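# Pin the fork link to the eye plate

## Task

Join the fork link and the eye plate with the 12 mm pin: it must pass through both cheeks of the fork and through the eye, with its head seated against the fork on the side facing the parts box. The pin must not be forced into the metal of the fork cheeks or the eye plate. At the end the gripper may hold nothing loose except the fork link or the fitted pin, and the joint has to stay assembled without the robot holding it in place.

## Robot and tools

Robot: one arm with six revolute joints and a two-finger gripper. Every per-joint list, in commands and in results, uses this order: waist, shoulder, elbow, wrist pitch, wrist yaw, wrist roll, and then the gripper where present. Stated joint ranges in radians: waist -3.054 to 3.054, shoulder 0.000 to 3.142, elbow 0.000 to 2.356, wrist pitch -1.571 to 1.571, wrist yaw -1.571 to 1.571, wrist roll -3.142 to 3.142. The true end stops may sit up to 0.010 rad off these.

Frames: the scene frame has its origin on the table surface directly under the arm base, +z up, and +y to the left when facing along +x. The base itself may be slightly tilted. In the gripper's own frame the fingers point along +x and close along y. end_effector_position is the midpoint between the finger pads, roughly 3 to 4 cm short of the fingertips; the reported position gets less accurate at long reach.

execute_actions, argument actions: a list of actions run one after another. Each action is a list of 1 to 15 rows; each row is one control step of 1/30 s, and if fewer than 15 rows are given the last one is repeated to fill 15 steps. A row has 7 numbers, each in [-1, 1]: six joint values, then the gripper opening. The joint values are offsets, not poses: they are measured from the joint angles at the start of that action (for the first action in a call, from the angles in the latest result), never from the previous row. Scale: 1.0 equals 0.9615 rad for waist, shoulder and elbow, 1.713 rad for wrist pitch, 1.767 rad for wrist yaw, 1.728 rad for wrist roll. The gripper number is absolute: +1 fully open, about -0.80 where empty fingers touch, nothing further below that down to -1. Allow at least 0.5 s for a full close. An action that would take a joint more than 0.010 rad beyond its range is refused; if the first action or any malformed action fails, the whole call does nothing. An empty list just returns the current state and images.

move, argument target: one 7-number row as above, joint offsets measured from the Joint positions of the most recent result showing them, plus an absolute gripper opening applied at the start. All joints progress together, so the hand follows a curve. speed (optional, 0.01 to 2 rad/s, default 0.5) caps the joint with the longest way to go; a path lasts between 0.5 and 10 s and is cut off at 10 s. blocking=false returns after 0.5 s while motion continues; further actions or moves are rejected until a result shows it ended, so use wait or stop. The extra move: line reports the ending (done, off_target, moving, held, fault), limits=held or limits=none, and the joint farthest from target. Moves do not avoid obstacles, and faster moves or targets set deep past contact hit and press harder.

wait, argument seconds (0 to 10): lets time pass holding the last command; returns early if a running move finishes. stop: brakes a running move, needing more room at higher speed; the fingers continue. zoom_image: camera is cam_high, cam_low or cam_wrist; region is [x0, y0, x1, y1] in image pixels, top-left origin, at most 504 by 504. All three cameras give 504x504 images. finished_scene, argument scene: the number of the current scene; it ends the scene for good and reports success.

Result lines: the state line gives hand position (m) and quaternion wxyz plus velocities in the scene frame. Joint positions and Joint velocities (rad, rad/s) end with the finger-pad gap in metres (0.088 when fully open). Joint targets shows what the joints are currently driven toward. grip_measured is the opening on the command scale; it may be off by about 1 mm, and reads up to 0.061 narrower while squeezing hard. grip_effort_n is the gripper motor's effort (negative closes), capped near 83 N, biased and noisy, and can be large while fingers merely move. "joint sent to its limit" means a joint reached its end; its absence proves nothing. "joint command not followed" means the clearance check changed targets. MOTOR HOT appears from 50 °C; an OVER-TEMPERATURE FAULT holds the arm, and prolonged overheating cuts power so the arm goes limp.

Motion behaviour: each joint target is kept within a lead of its measured angle (0.211 rad waist/shoulder/elbow, 0.213 wrist pitch, 0.267 wrist yaw, 0.228 wrist roll), and targets implying more than 70 mm of hand travel per step are scaled back, so big motions span several actions and may need finishing in a later command. Friction can leave joints short, especially when stretched out; small turns may not occur, so check positions after each move. Load limits (N m): waist 17.8, shoulder 22, elbow 22, wrist pitch 5.8, wrist yaw 5.78, wrist roll 5.42, including a held part's weight; hitting one freezes the arm for 10 s and drops the rest of the call. The simulation runs while the operator thinks, with the last command held, and holding loads heats motors.

Gripping: to hold a part, command an opening below grip_measured, around 0.07 lower for a firm hold; parts under about 3 mm thick get proportionally weaker force. Pad force tops out near 34 to 49 N and can spike at first contact.

Avoid: ramming the pin into the cheeks or plate instead of the aligned holes, dropping or slamming parts, hard pushes, knocking anything off the table, leaving a stray loose object in the gripper, and finishing while the assembly depends on the robot. Loose objects may occasionally be nudged by outside disturbances.

Each tool is called after ">>>" as name(argument=value, ...) on one line, values as JSON.

## Session

>>> execute_actions(actions=[])

Scene clock: 0.00 s.
end_effector_position=(+0.5904, +0.0096, +0.3739) grip_measured=-0.449 grip_effort_n=n/a end_effector_quat_wxyz=(+0.877, -0.298, +0.376, +0.005) end_effector_velocity=(-0.002, +0.002, -0.001) end_effector_angular_velocity=(+0.012, +0.013, +0.010)
Joint names: [waist, shoulder, elbow, wrist pitch, wrist yaw, wrist roll]
Joint positions: [-0.79   1.574  1.88  -0.427 -1.007 -0.068  0.017]
Joint velocities: [-0.002 -0.002 -0.002 -0.007 -0.022 -0.007 -0.   ]
Motor temperatures (°C, as the motors report them): [26 25 25 26 23 27]
Heat: hottest wrist roll 27 °C (+0.0 °C/min).
Joint targets: [-0.790 1.574 1.880 -0.427 -1.007 -0.068]

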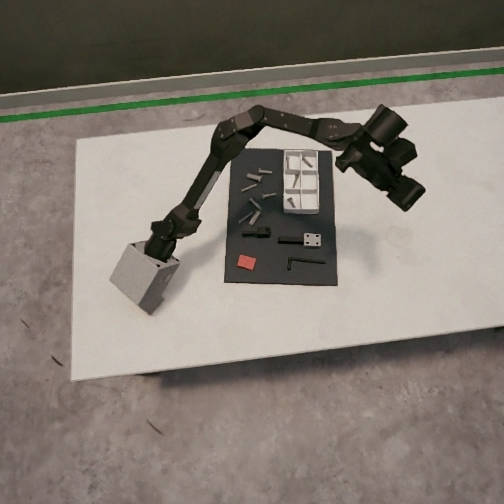

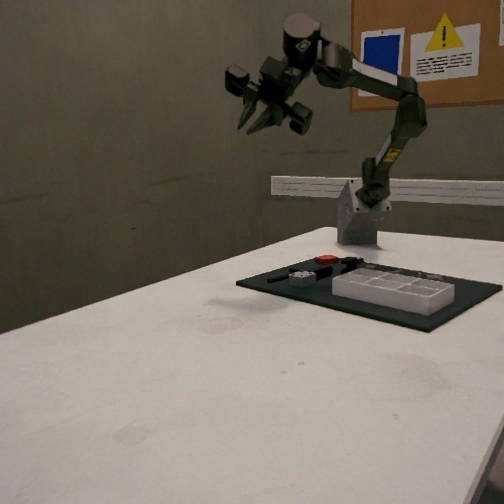

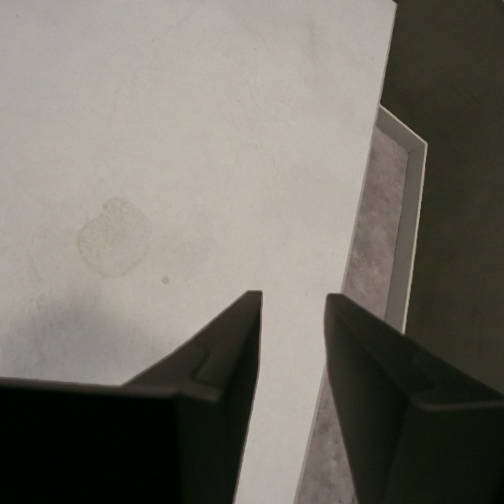

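>>> zoom_image(camera="cam_high", region=[210, 140, 350, 290])

>>> zoom_image(camera="cam_low", region=[230, 170, 504, 340])

Region (210, 140, 350, 290) of cam_high's 504x504 image, scaled by 3.360, with more detail than that image has; it fills the left 470 columns of this view, and the rest is white.

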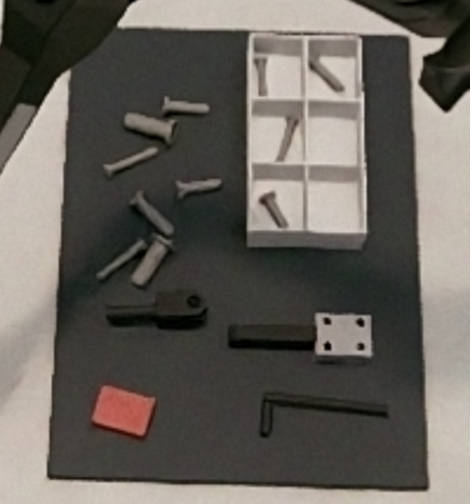

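Region (230, 170, 504, 340) of cam_low's 504x504 image, scaled by 1.839, with more detail than that image has; it fills the top 313 rows of this view, and the rest is white.

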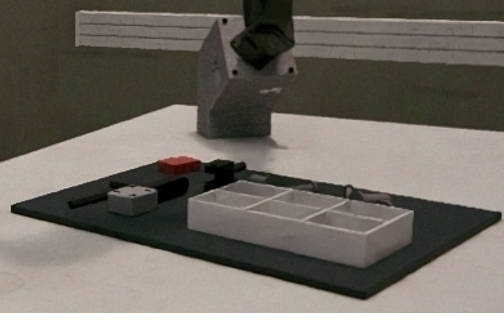

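>>> move(target=[0.164,-0.416,-0.881,-0.576,0.02,-0.418,1], speed=0.8)

Scene clock: 35.83 s.
end_effector_position=(+0.3027, +0.0484, +0.1811) grip_measured=+1.000 grip_effort_n=18.4 end_effector_quat_wxyz=(+0.709, +0.003, +0.705, -0.003) end_effector_velocity=(-0.001, +0.001, +0.000) end_effector_angular_velocity=(+0.006, -0.004, +0.015)
Joint names: [waist, shoulder, elbow, wrist pitch, wrist yaw, wrist roll]
Joint positions: [-0.636  1.18   1.04  -1.412 -0.977 -0.788  0.088]
Joint velocities: [-0.002 -0.002 -0.002 -0.007 -0.007 -0.022  0.   ]
Motor temperatures (°C, as the motors report them): [31 26 26 27 24 27]
Heat: hottest waist 31 °C (+6.7 °C/min).
Joint targets: [-0.632 1.174 1.033 -1.414 -0.972 -0.790]
move: done; limits=none; farthest joint: the elbow, 0.007 radians from its target (0.847 radians at the start)

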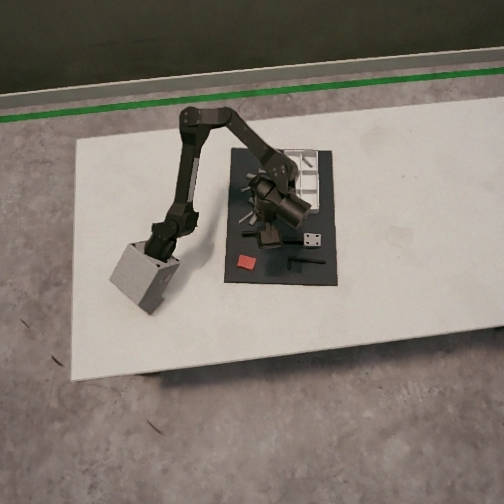

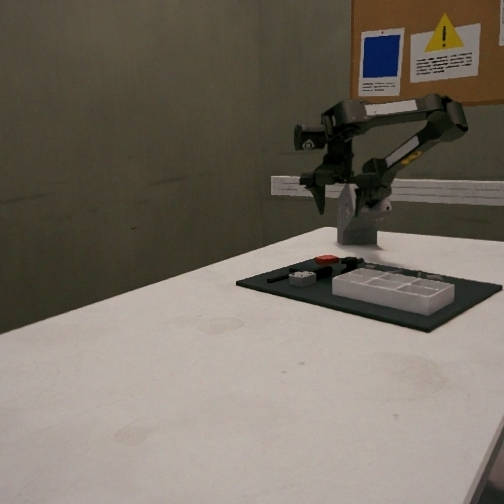

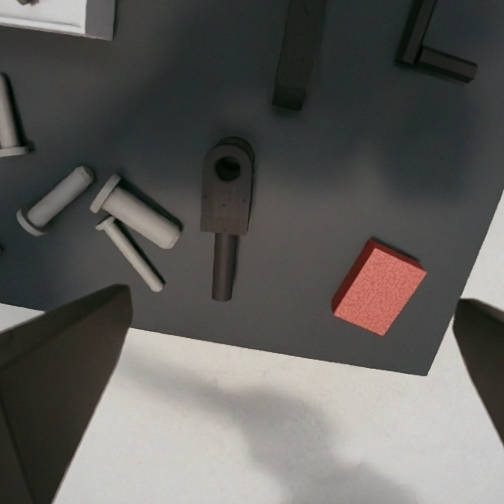

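>>> move(target=[0.459,-0.408,-0.496,0.368,0.077,0.429,1], speed=0.8)

Scene clock: 52.43 s.
end_effector_position=(+0.2419, +0.0754, +0.1008) grip_measured=+1.000 grip_effort_n=18.8 end_effector_quat_wxyz=(+0.707, +0.024, +0.706, -0.021) end_effector_velocity=(+0.001, -0.003, +0.001) end_effector_angular_velocity=(-0.012, -0.008, +0.009)
Joint names: [waist, shoulder, elbow, wrist pitch, wrist yaw, wrist roll]
Joint positions: [-0.198  0.794  0.571 -0.784 -0.846 -0.049  0.088]
Joint velocities: [-0.007 -0.002 -0.002  0.007  0.007 -0.007  0.   ]
Motor temperatures (°C, as the motors report them): [30 26 26 27 24 27]
Heat: hottest waist 30 °C (+3.4 °C/min).
Joint targets: [-0.194 0.787 0.563 -0.782 -0.841 -0.046]
move: done; limits=none; farthest joint: the elbow, 0.008 radians from its target (0.477 radians at the start)

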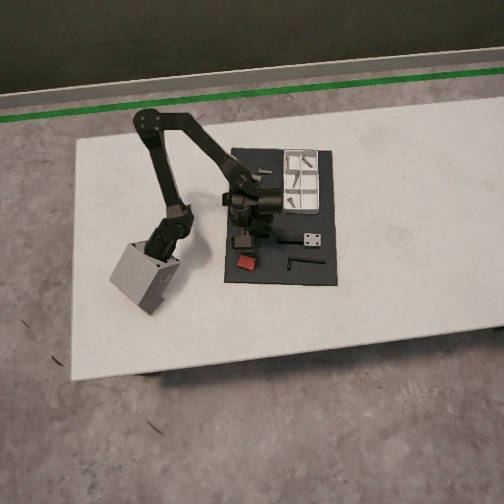

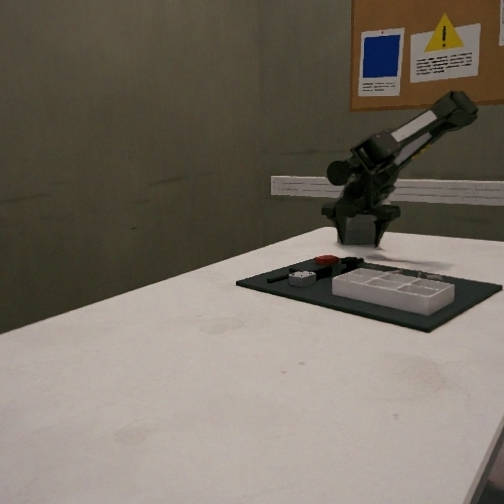

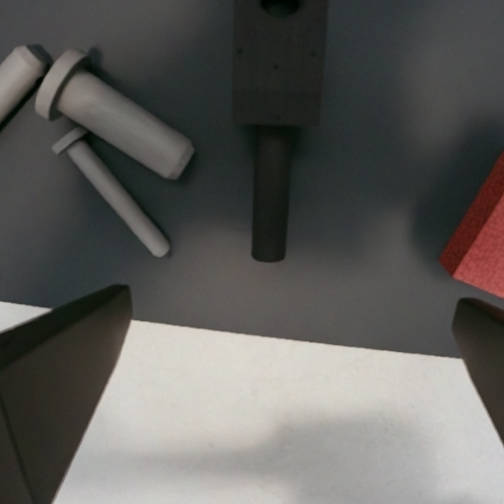

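>>> move(target=[-0.09,0.469,0.04,0.056,-0.21,-0.186,-0.27], speed=0.6)

Scene clock: 72.10 s.
end_effector_position=(+0.2576, +0.0594, +0.0728) grip_measured=-0.266 grip_effort_n=-20.7 end_effector_quat_wxyz=(+0.690, +0.143, +0.702, +0.101) end_effector_velocity=(+0.000, -0.000, +0.000) end_effector_angular_velocity=(+0.005, -0.008, +0.006)
Joint names: [waist, shoulder, elbow, wrist pitch, wrist yaw, wrist roll]
Joint positions: [-0.28   1.238  0.603 -0.689 -1.212 -0.368  0.026]
Joint velocities: [-0.002  0.002 -0.002  0.007 -0.007 -0.007  0.   ]
Motor temperatures (°C, as the motors report them): [29 26 26 27 24 27]
Heat: hottest waist 29 °C (+1.0 °C/min).
Joint targets: [-0.284 1.245 0.609 -0.688 -1.217 -0.370]
move: done; limits=none; farthest joint: the shoulder, 0.007 radians from its target (0.451 radians at the start)

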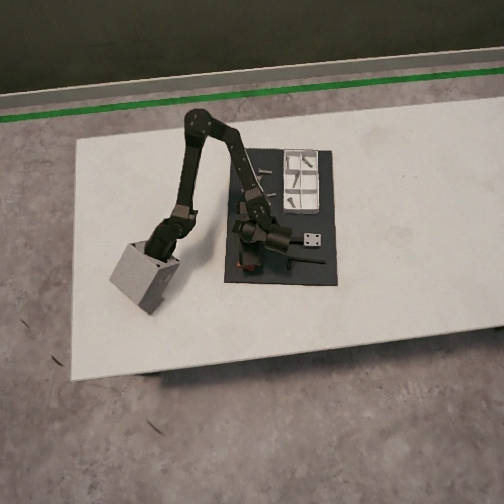

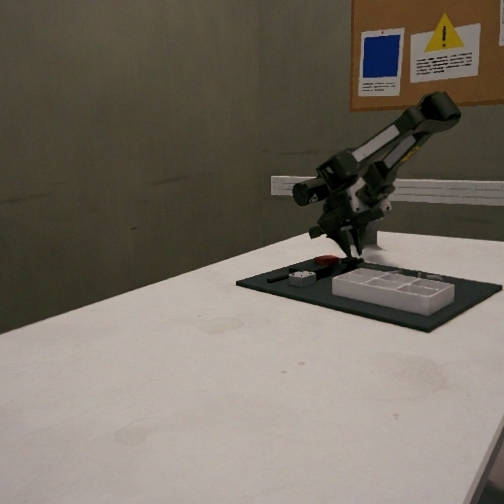

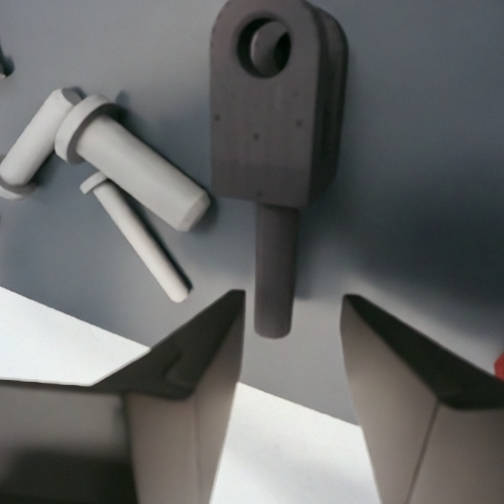

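>>> move(target=[0.152,-0.036,-0.11,0.24,0.034,0.209,-0.27], speed=0.3)

Scene clock: 76.70 s.
end_effector_position=(+0.2597, +0.0659, +0.0479) grip_measured=-0.266 grip_effort_n=-19.8 end_effector_quat_wxyz=(+0.696, +0.146, +0.697, +0.095) end_effector_velocity=(+0.002, +0.001, +0.001) end_effector_angular_velocity=(+0.005, -0.013, +0.014)
Joint names: [waist, shoulder, elbow, wrist pitch, wrist yaw, wrist roll]
Joint positions: [-0.155  1.202  0.499 -0.289 -1.16  -0.008  0.026]
Joint velocities: [-0.002 -0.002  0.002  0.007 -0.007 -0.007 -0.   ]
Motor temperatures (°C, as the motors report them): [29 26 26 27 24 27]
Heat: hottest waist 29 °C (+0.0 °C/min).
Joint targets: [-0.134 1.203 0.497 -0.278 -1.152 -0.006]
move: off_target; limits=none; farthest joint: the waist, 0.021 radians from its target (0.146 radians at the start)

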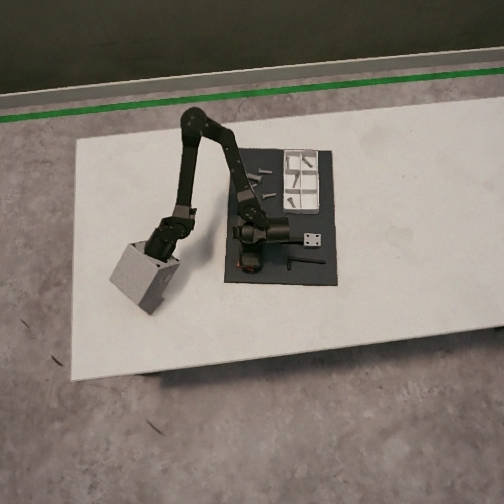

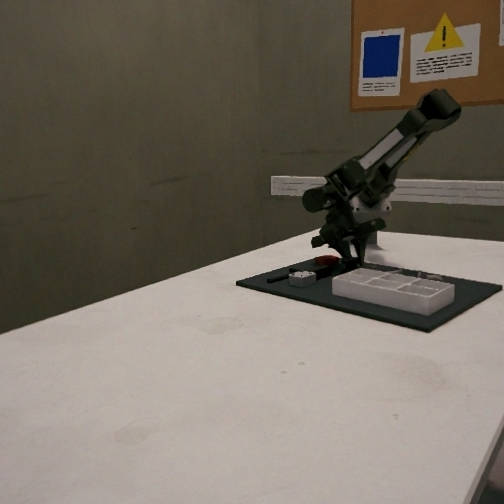

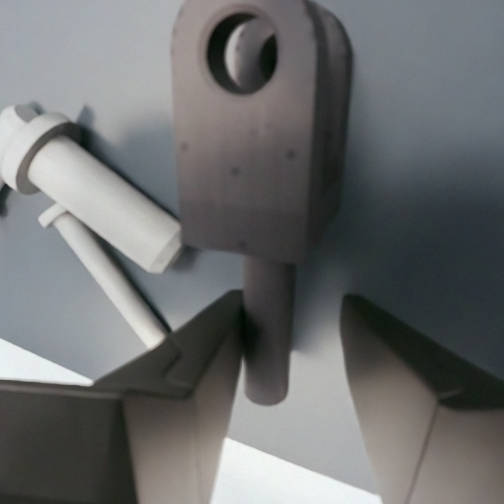

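>>> execute_actions(actions=[[[0,-0.04,-0.009,0.005,0,0.012,-0.27]],[[0.024,0,0,0.006,0.006,0.014,-0.27]],[[0,0,0,0,0,0,-0.42]]])

Scene clock: 83.30 s.
end_effector_position=(+0.2613, +0.0702, +0.0491) grip_measured=-0.415 grip_effort_n=-20.2 end_effector_quat_wxyz=(+0.699, +0.143, +0.695, +0.094) end_effector_velocity=(-0.001, +0.001, +0.001) end_effector_angular_velocity=(+0.006, -0.007, +0.018)
Joint names: [waist, shoulder, elbow, wrist pitch, wrist yaw, wrist roll]
Joint positions: [-0.142  1.172  0.493 -0.272 -1.147  0.031  0.019]
Joint velocities: [-0.002 -0.007 -0.002 -0.007 -0.007 -0.022 -0.001]
Motor temperatures (°C, as the motors report them): [29 26 26 27 24 27]
Heat: hottest waist 29 °C (-1.0 °C/min).
Joint targets: [-0.141 1.172 0.493 -0.272 -1.151 0.031]

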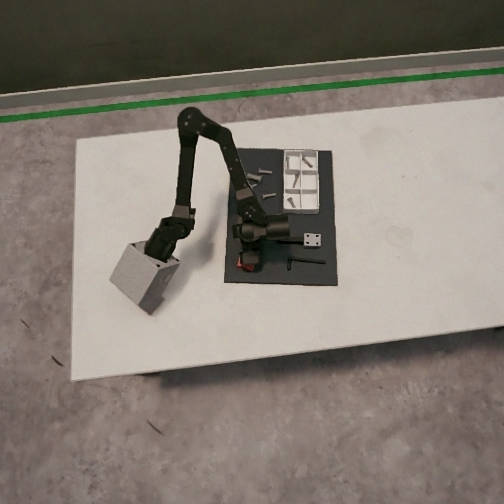

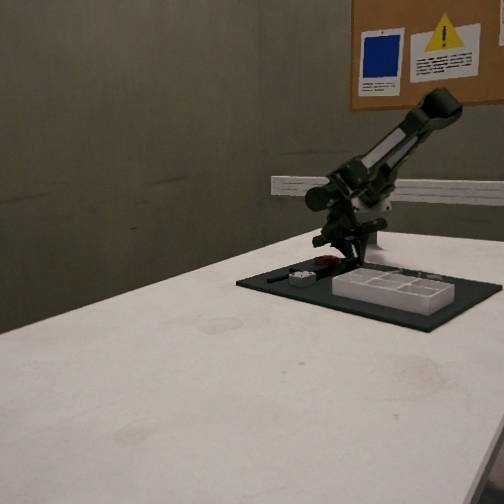

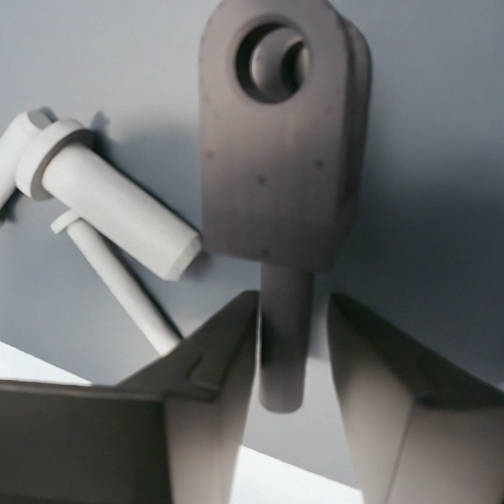

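Waist moves +y and down; nudge, then close.

>>> execute_actions(actions=[[[0.018,0,0,0,0,0,-0.47]],[[0,0,0,0,0,0,-0.68]],[[0,0,0,0,0,0,-0.68]]])

Scene clock: 86.87 s.
end_effector_position=(+0.2602, +0.0728, +0.0481) grip_measured=-0.589 grip_effort_n=-83.5 end_effector_quat_wxyz=(+0.696, +0.144, +0.697, +0.099) end_effector_velocity=(-0.001, +0.001, +0.001) end_effector_angular_velocity=(+0.006, +0.001, +0.000)
Joint names: [waist, shoulder, elbow, wrist pitch, wrist yaw, wrist roll]
Joint positions: [-0.131  1.172  0.493 -0.272 -1.149  0.031  0.01 ]
Joint velocities: [-0.002 -0.002 -0.002 -0.007 -0.007 -0.007 -0.   ]
Motor temperatures (°C, as the motors report them): [29 26 26 27 24 27]
Heat: hottest waist 29 °C (-1.0 °C/min).
Joint targets: [-0.131 1.172 0.493 -0.272 -1.149 0.031]

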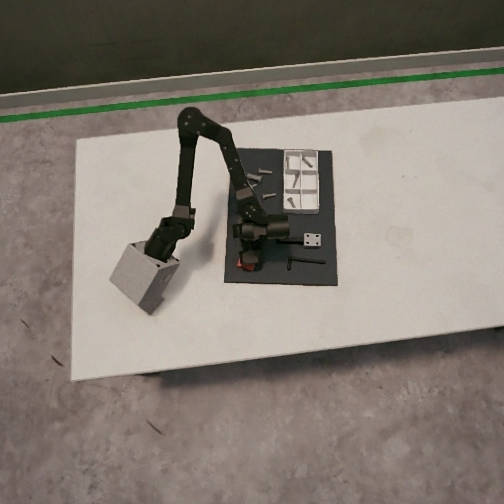

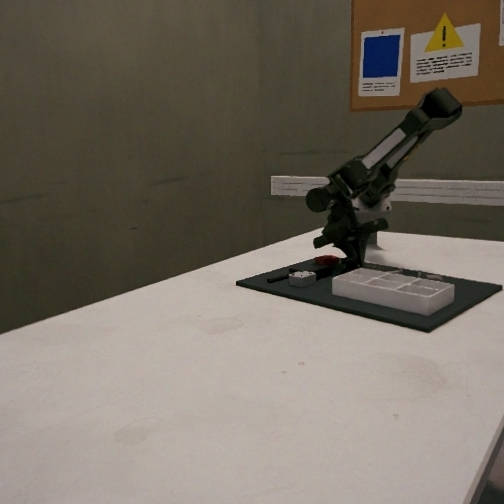

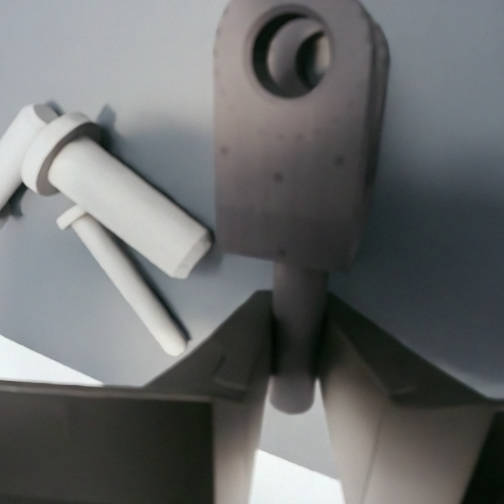

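>>> move(target=[-0.16,0.06,0.122,-0.243,-0.039,-0.232,-0.68], speed=0.4)

>>> move(target=[0.09,-0.455,-0.04,-0.056,0.21,0.186,-0.68])

Scene clock: 95.53 s.
end_effector_position=(+0.2581, +0.0609, +0.0737) grip_measured=-0.589 grip_effort_n=-83.5 end_effector_quat_wxyz=(+0.692, +0.137, +0.701, +0.104) end_effector_velocity=(-0.000, -0.002, -0.000) end_effector_angular_velocity=(-0.009, -0.001, -0.002)
Joint names: [waist, shoulder, elbow, wrist pitch, wrist yaw, wrist roll]
Joint positions: [-0.278  1.224  0.602 -0.687 -1.209 -0.366  0.01 ]
Joint velocities: [-0.002 -0.002 -0.002  0.007  0.007  0.007  0.   ]
Motor temperatures (°C, as the motors report them): [29 26 26 27 24 27]
Heat: hottest waist 29 °C (-2.0 °C/min).
Joint targets: [-0.285 1.229 0.610 -0.688 -1.218 -0.369]
move: done; limits=none; farthest joint: the elbow, 0.009 radians from its target (0.117 radians at the start)

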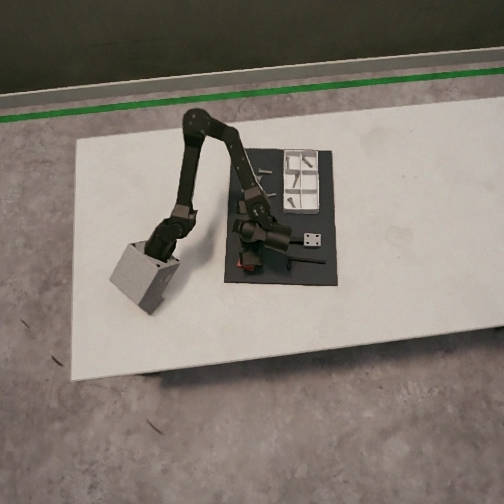

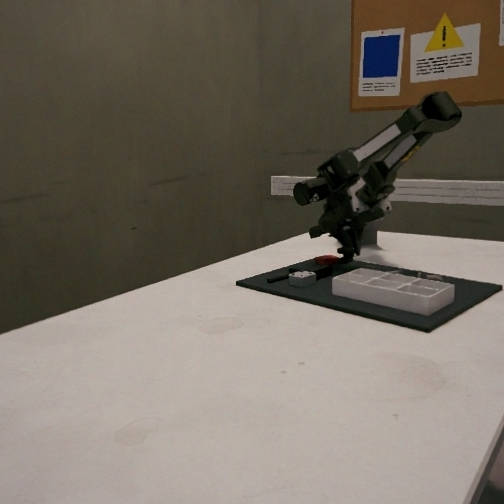

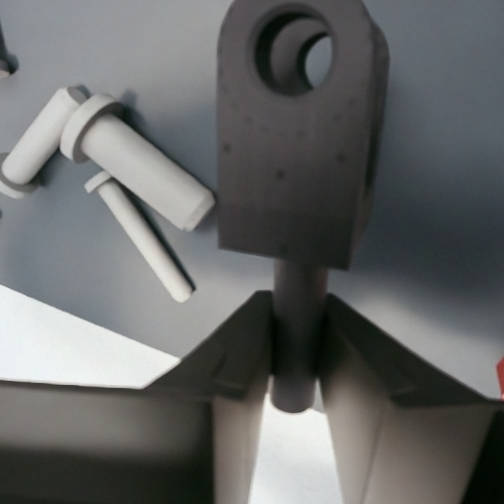

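Scene clock: 97.00 s.
end_effector_position=(+0.2407, +0.0753, +0.0997) grip_measured=-0.589 grip_effort_n=-83.5 end_effector_quat_wxyz=(+0.705, +0.025, +0.708, -0.021) end_effector_velocity=(-0.004, +0.001, +0.000) end_effector_angular_velocity=(+0.007, +0.012, -0.010)
Joint names: [waist, shoulder, elbow, wrist pitch, wrist yaw, wrist roll]
Joint positions: [-0.192  0.796  0.568 -0.782 -0.843 -0.047  0.01 ]
Joint velocities: [-0.002 -0.002 -0.002 -0.022 -0.007 -0.007 -0.   ]
Motor temperatures (°C, as the motors report them): [29 26 26 27 24 27]
Heat: hottest waist 29 °C (-2.1 °C/min).
Joint targets: [-0.192 0.787 0.563 -0.783 -0.838 -0.044]
move: done; limits=none; farthest joint: the shoulder, 0.010 radians from its target (0.438 radians at the start)

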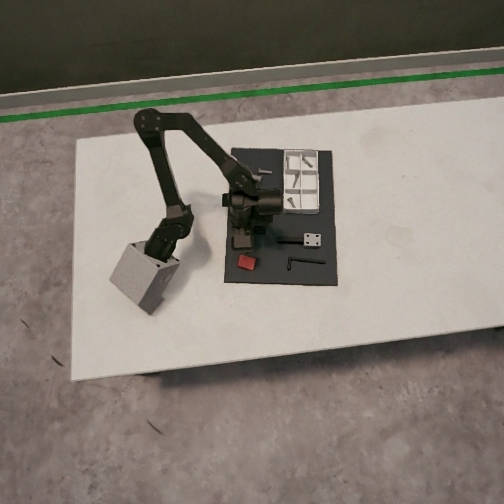

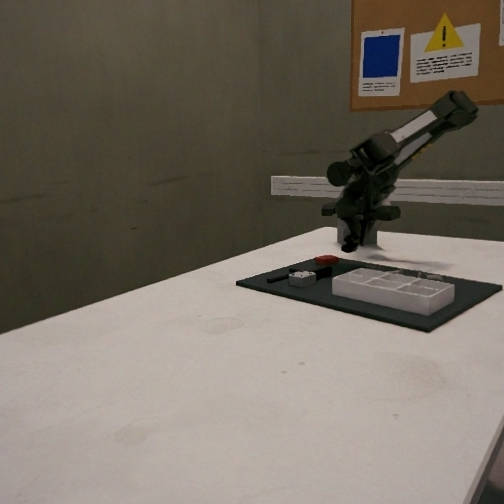

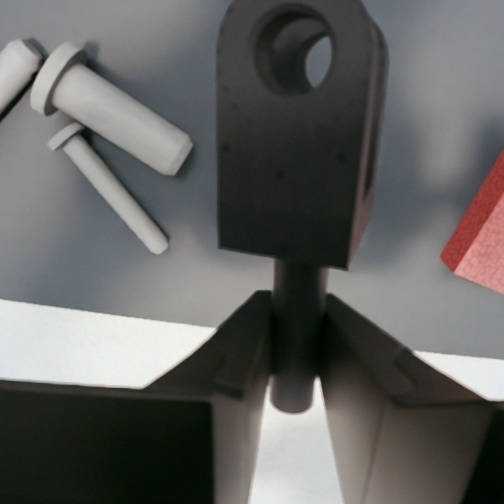

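>>> move(target=[0.766,0.159,0.137,0.044,0.629,0.331,-0.68], speed=0.6)

>>> zoom_image(camera="cam_low", region=[260, 180, 460, 310])

Scene clock: 105.80 s.
end_effector_position=(+0.2551, +0.0684, +0.0674) grip_measured=-0.589 grip_effort_n=-83.5 end_effector_quat_wxyz=(+0.670, -0.228, +0.670, -0.227) end_effector_velocity=(+0.000, +0.002, -0.001) end_effector_angular_velocity=(+0.011, -0.006, -0.004)
Joint names: [waist, shoulder, elbow, wrist pitch, wrist yaw, wrist roll]
Joint positions: [ 0.544  0.942  0.691 -0.706  0.256  0.521  0.01 ]
Joint velocities: [ 0.002 -0.002 -0.002  0.007 -0.007  0.007 -0.   ]
Motor temperatures (°C, as the motors report them): [28 27 26 27 24 27]
Heat: hottest waist 28 °C (-3.0 °C/min).
Joint targets: [0.544 0.949 0.700 -0.706 0.268 0.525]
move: off_target; limits=none; farthest joint: the wrist yaw, 0.012 radians from its target (1.112 radians at the start)

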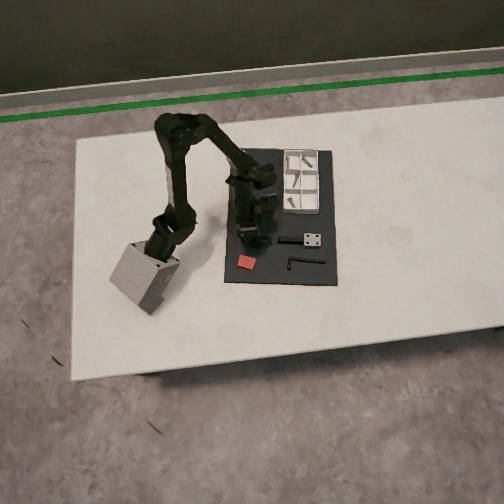

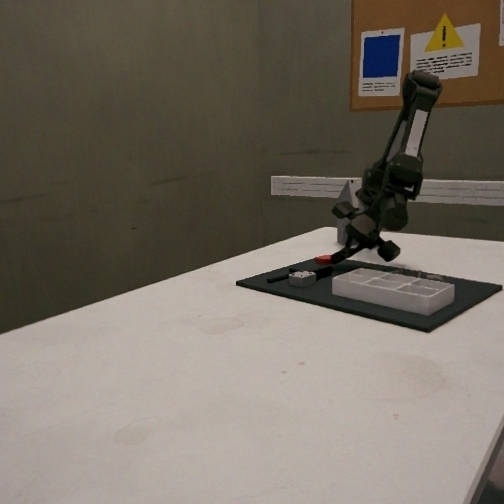

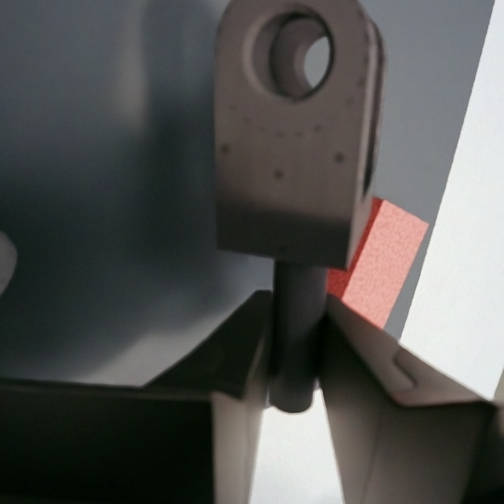

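Region (260, 180, 460, 310) of cam_low's 504x504 image, scaled by 2.520, with more detail than that image has; it fills the top 328 rows of this view, and the rest is white.

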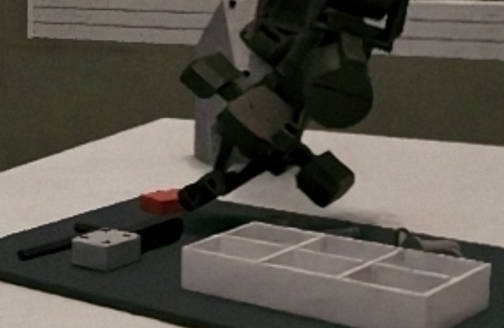

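>>> move(target=[0.033,0.066,-0.016,0.037,0.016,0.016,-0.68], speed=0.1)

>>> zoom_image(camera="cam_low", region=[300, 210, 440, 300])

Scene clock: 111.00 s.
end_effector_position=(+0.2547, +0.0692, +0.0520) grip_measured=-0.589 grip_effort_n=-83.5 end_effector_quat_wxyz=(+0.670, -0.228, +0.670, -0.225) end_effector_velocity=(-0.002, -0.001, +0.001) end_effector_angular_velocity=(-0.008, +0.009, +0.007)
Joint names: [waist, shoulder, elbow, wrist pitch, wrist yaw, wrist roll]
Joint positions: [ 0.576  0.999  0.681 -0.644  0.272  0.544  0.01 ]
Joint velocities: [ 0.002 -0.002 -0.002 -0.007  0.007 -0.007  0.   ]
Motor temperatures (°C, as the motors report them): [28 27 26 27 24 27]
Heat: hottest waist 28 °C (-2.0 °C/min).
Joint targets: [0.576 1.006 0.675 -0.643 0.284 0.548]
move: off_target; limits=none; farthest joint: the wrist yaw, 0.012 radians from its target (0.028 radians at the start)

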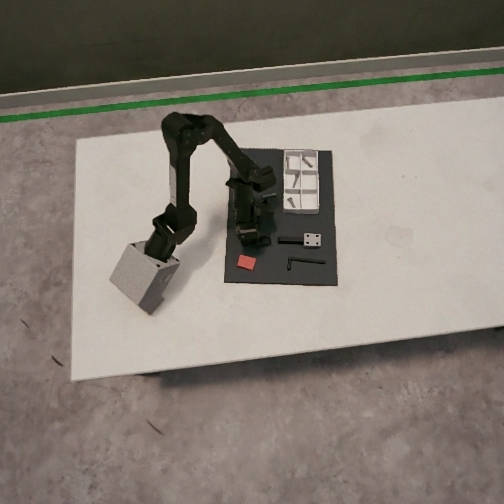

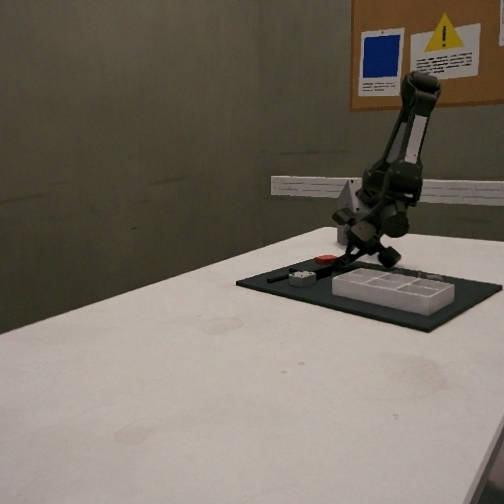

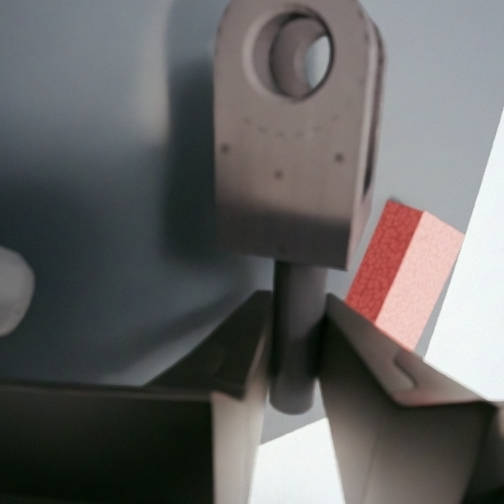

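Region (300, 210, 440, 300) of cam_low's 504x504 image, scaled by 3.600, with more detail than that image has; it fills the top 324 rows of this view, and the rest is white.

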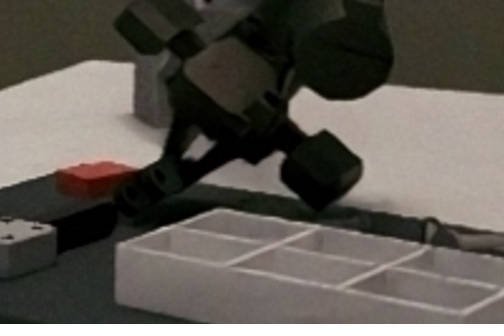

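Another ~5 mm.

>>> move(target=[0.011,0.027,-0.009,0.013,0.01,0.007,-0.68], speed=0.05)

Scene clock: 113.90 s.
end_effector_position=(+0.2549, +0.0698, +0.0474) grip_measured=-0.589 grip_effort_n=-83.5 end_effector_quat_wxyz=(+0.671, -0.228, +0.669, -0.224) end_effector_velocity=(-0.002, -0.002, +0.000) end_effector_angular_velocity=(-0.011, +0.013, +0.006)
Joint names: [waist, shoulder, elbow, wrist pitch, wrist yaw, wrist roll]
Joint positions: [ 0.587  1.016  0.678 -0.623  0.279  0.552  0.01 ]
Joint velocities: [ 0.002  0.002 -0.002 -0.007  0.007 -0.007  0.   ]
Motor temperatures (°C, as the motors report them): [28 27 26 27 24 27]
Heat: hottest waist 28 °C (-2.1 °C/min).
Joint targets: [0.586 1.025 0.672 -0.621 0.290 0.556]
move: done; limits=none; farthest joint: the wrist yaw, 0.010 radians from its target (0.017 radians at the start)

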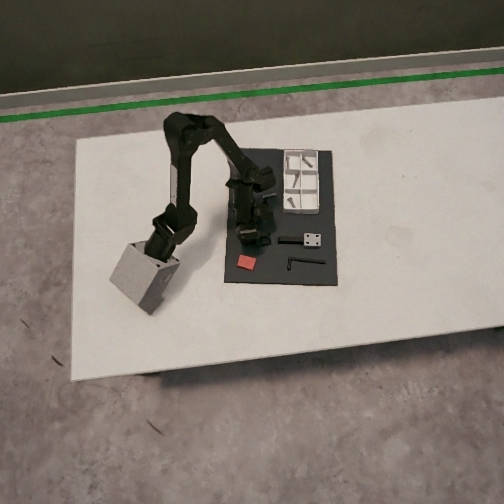

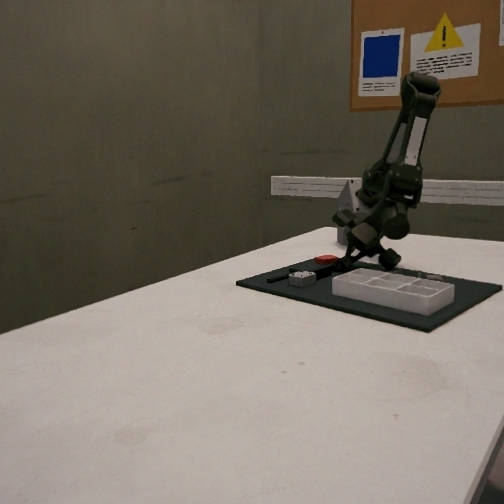

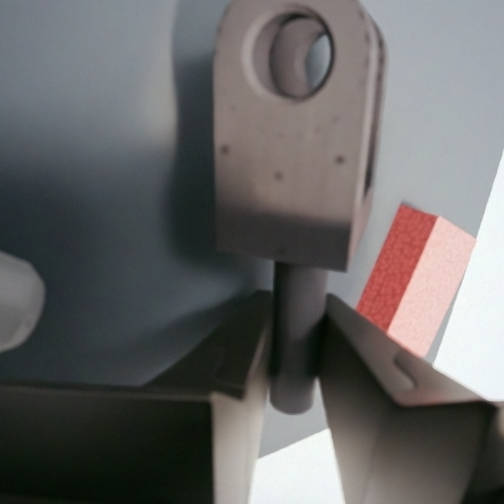

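Seems just touching. Open gradually.

>>> execute_actions(actions=[[[0,0,0,0,0,0,-0.5]],[[0,0,0,0,0,0,-0.42]],[[0,0,0,0,0,0,-0.34]]])

Scene clock: 119.13 s.
end_effector_position=(+0.2549, +0.0693, +0.0476) grip_measured=-0.345 grip_effort_n=20.7 end_effector_quat_wxyz=(+0.671, -0.228, +0.668, -0.225) end_effector_velocity=(-0.002, +0.004, -0.003) end_effector_angular_velocity=(+0.033, +0.013, -0.005)
Joint names: [waist, shoulder, elbow, wrist pitch, wrist yaw, wrist roll]
Joint positions: [ 0.586  1.016  0.677 -0.623  0.281  0.553  0.022]
Joint velocities: [-0.002 -0.002 -0.002  0.007 -0.037 -0.007  0.001]
Motor temperatures (°C, as the motors report them): [28 27 26 27 24 27]
Heat: hottest waist 28 °C (-2.0 °C/min).
Joint targets: [0.587 1.016 0.677 -0.622 0.279 0.553]

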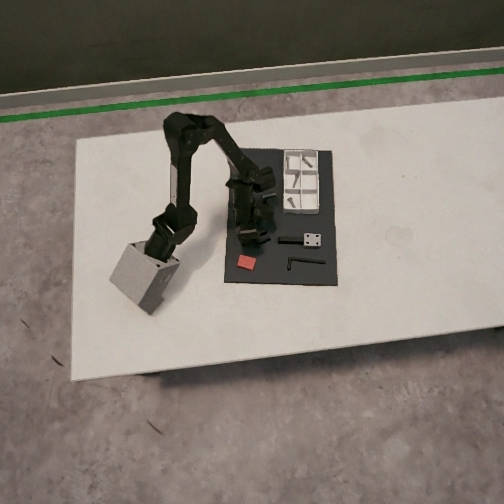

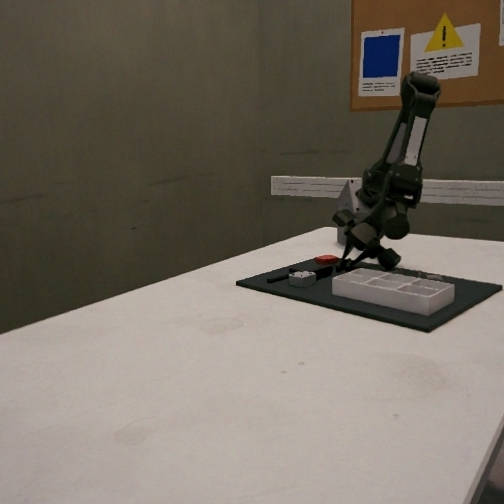

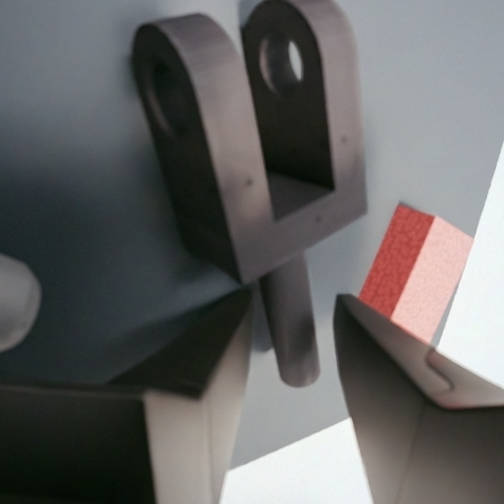

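>>> move(target=[0.055,-0.09,0.07,-0.088,0.018,0.02,-0.34], speed=0.3)

>>> move(target=[-0.886,0.05,-0.11,0.054,-0.658,-0.5,0], speed=0.8)

Scene clock: 129.30 s.
end_effector_position=(+0.2543, +0.0867, +0.0710) grip_measured=-0.344 grip_effort_n=18.8 end_effector_quat_wxyz=(+0.670, -0.231, +0.670, -0.221) end_effector_velocity=(-0.004, -0.002, +0.000) end_effector_angular_velocity=(-0.002, +0.016, -0.001)
Joint names: [waist, shoulder, elbow, wrist pitch, wrist yaw, wrist roll]
Joint positions: [ 0.636  0.94   0.738 -0.772  0.307  0.584  0.022]
Joint velocities: [-0.002 -0.002 -0.007 -0.007 -0.007 -0.007 -0.   ]
Motor temperatures (°C, as the motors report them): [28 28 26 27 24 27]
Heat: hottest waist 28 °C (-1.0 °C/min).
Joint targets: [0.639 0.930 0.745 -0.774 0.313 0.587]
move: done; limits=none; farthest joint: the shoulder, 0.010 radians from its target (0.087 radians at the start)

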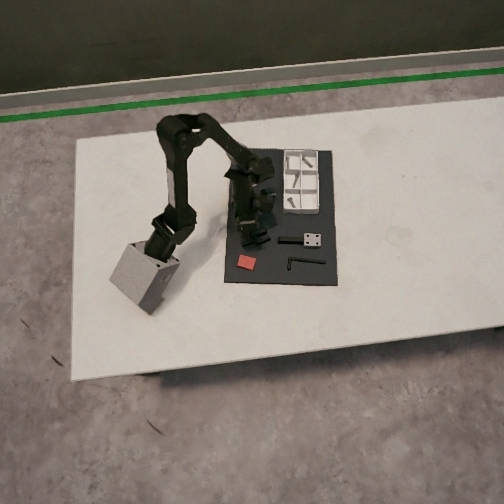

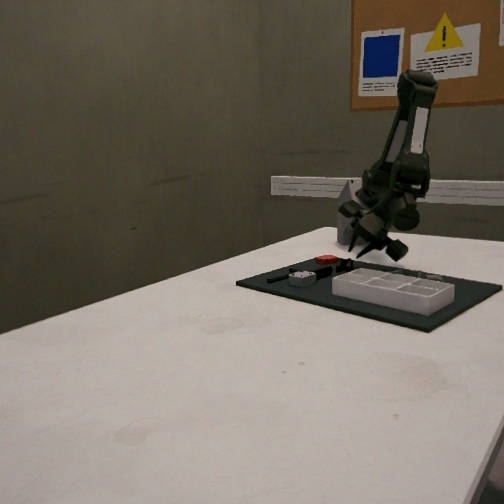

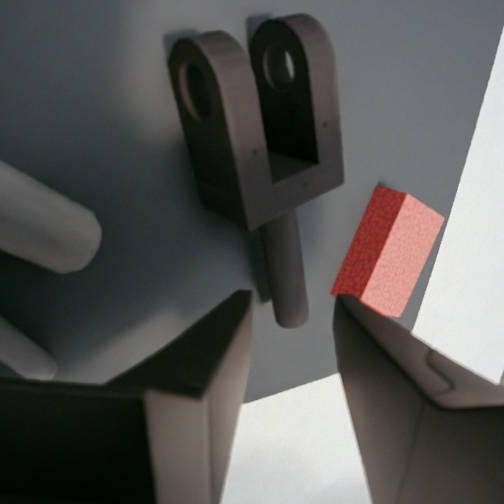

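Scene clock: 131.47 s.
end_effector_position=(+0.2704, +0.0559, +0.0901) grip_measured=-0.004 grip_effort_n=17.9 end_effector_quat_wxyz=(+0.705, -0.051, +0.706, +0.051) end_effector_velocity=(+0.000, +0.001, +0.001) end_effector_angular_velocity=(+0.006, -0.001, +0.019)
Joint names: [waist, shoulder, elbow, wrist pitch, wrist yaw, wrist roll]
Joint positions: [-0.212  0.981  0.639 -0.681 -0.85  -0.277  0.039]
Joint velocities: [-0.002 -0.002  0.002 -0.007 -0.007 -0.022  0.   ]
Motor temperatures (°C, as the motors report them): [28 28 26 27 24 27]
Heat: hottest waist 28 °C (-1.0 °C/min).
Joint targets: [-0.216 0.988 0.632 -0.680 -0.855 -0.280]
move: done; limits=none; farthest joint: the shoulder, 0.007 radians from its target (0.048 radians at the start)

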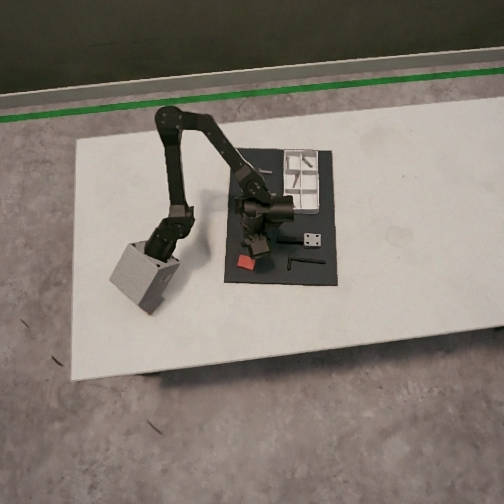

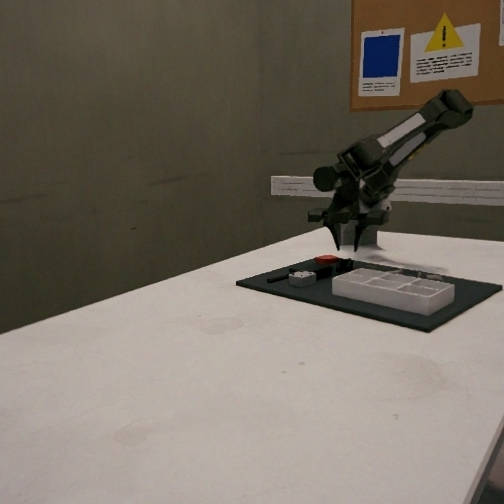

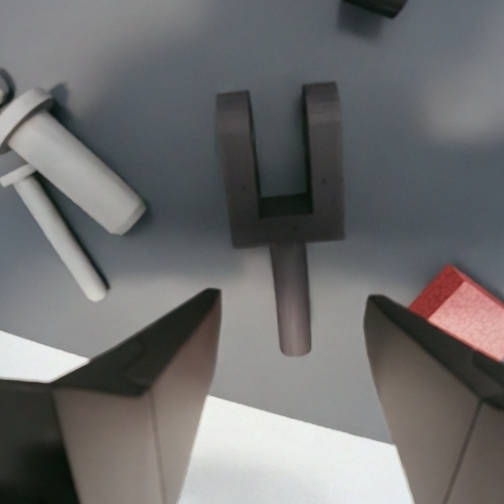

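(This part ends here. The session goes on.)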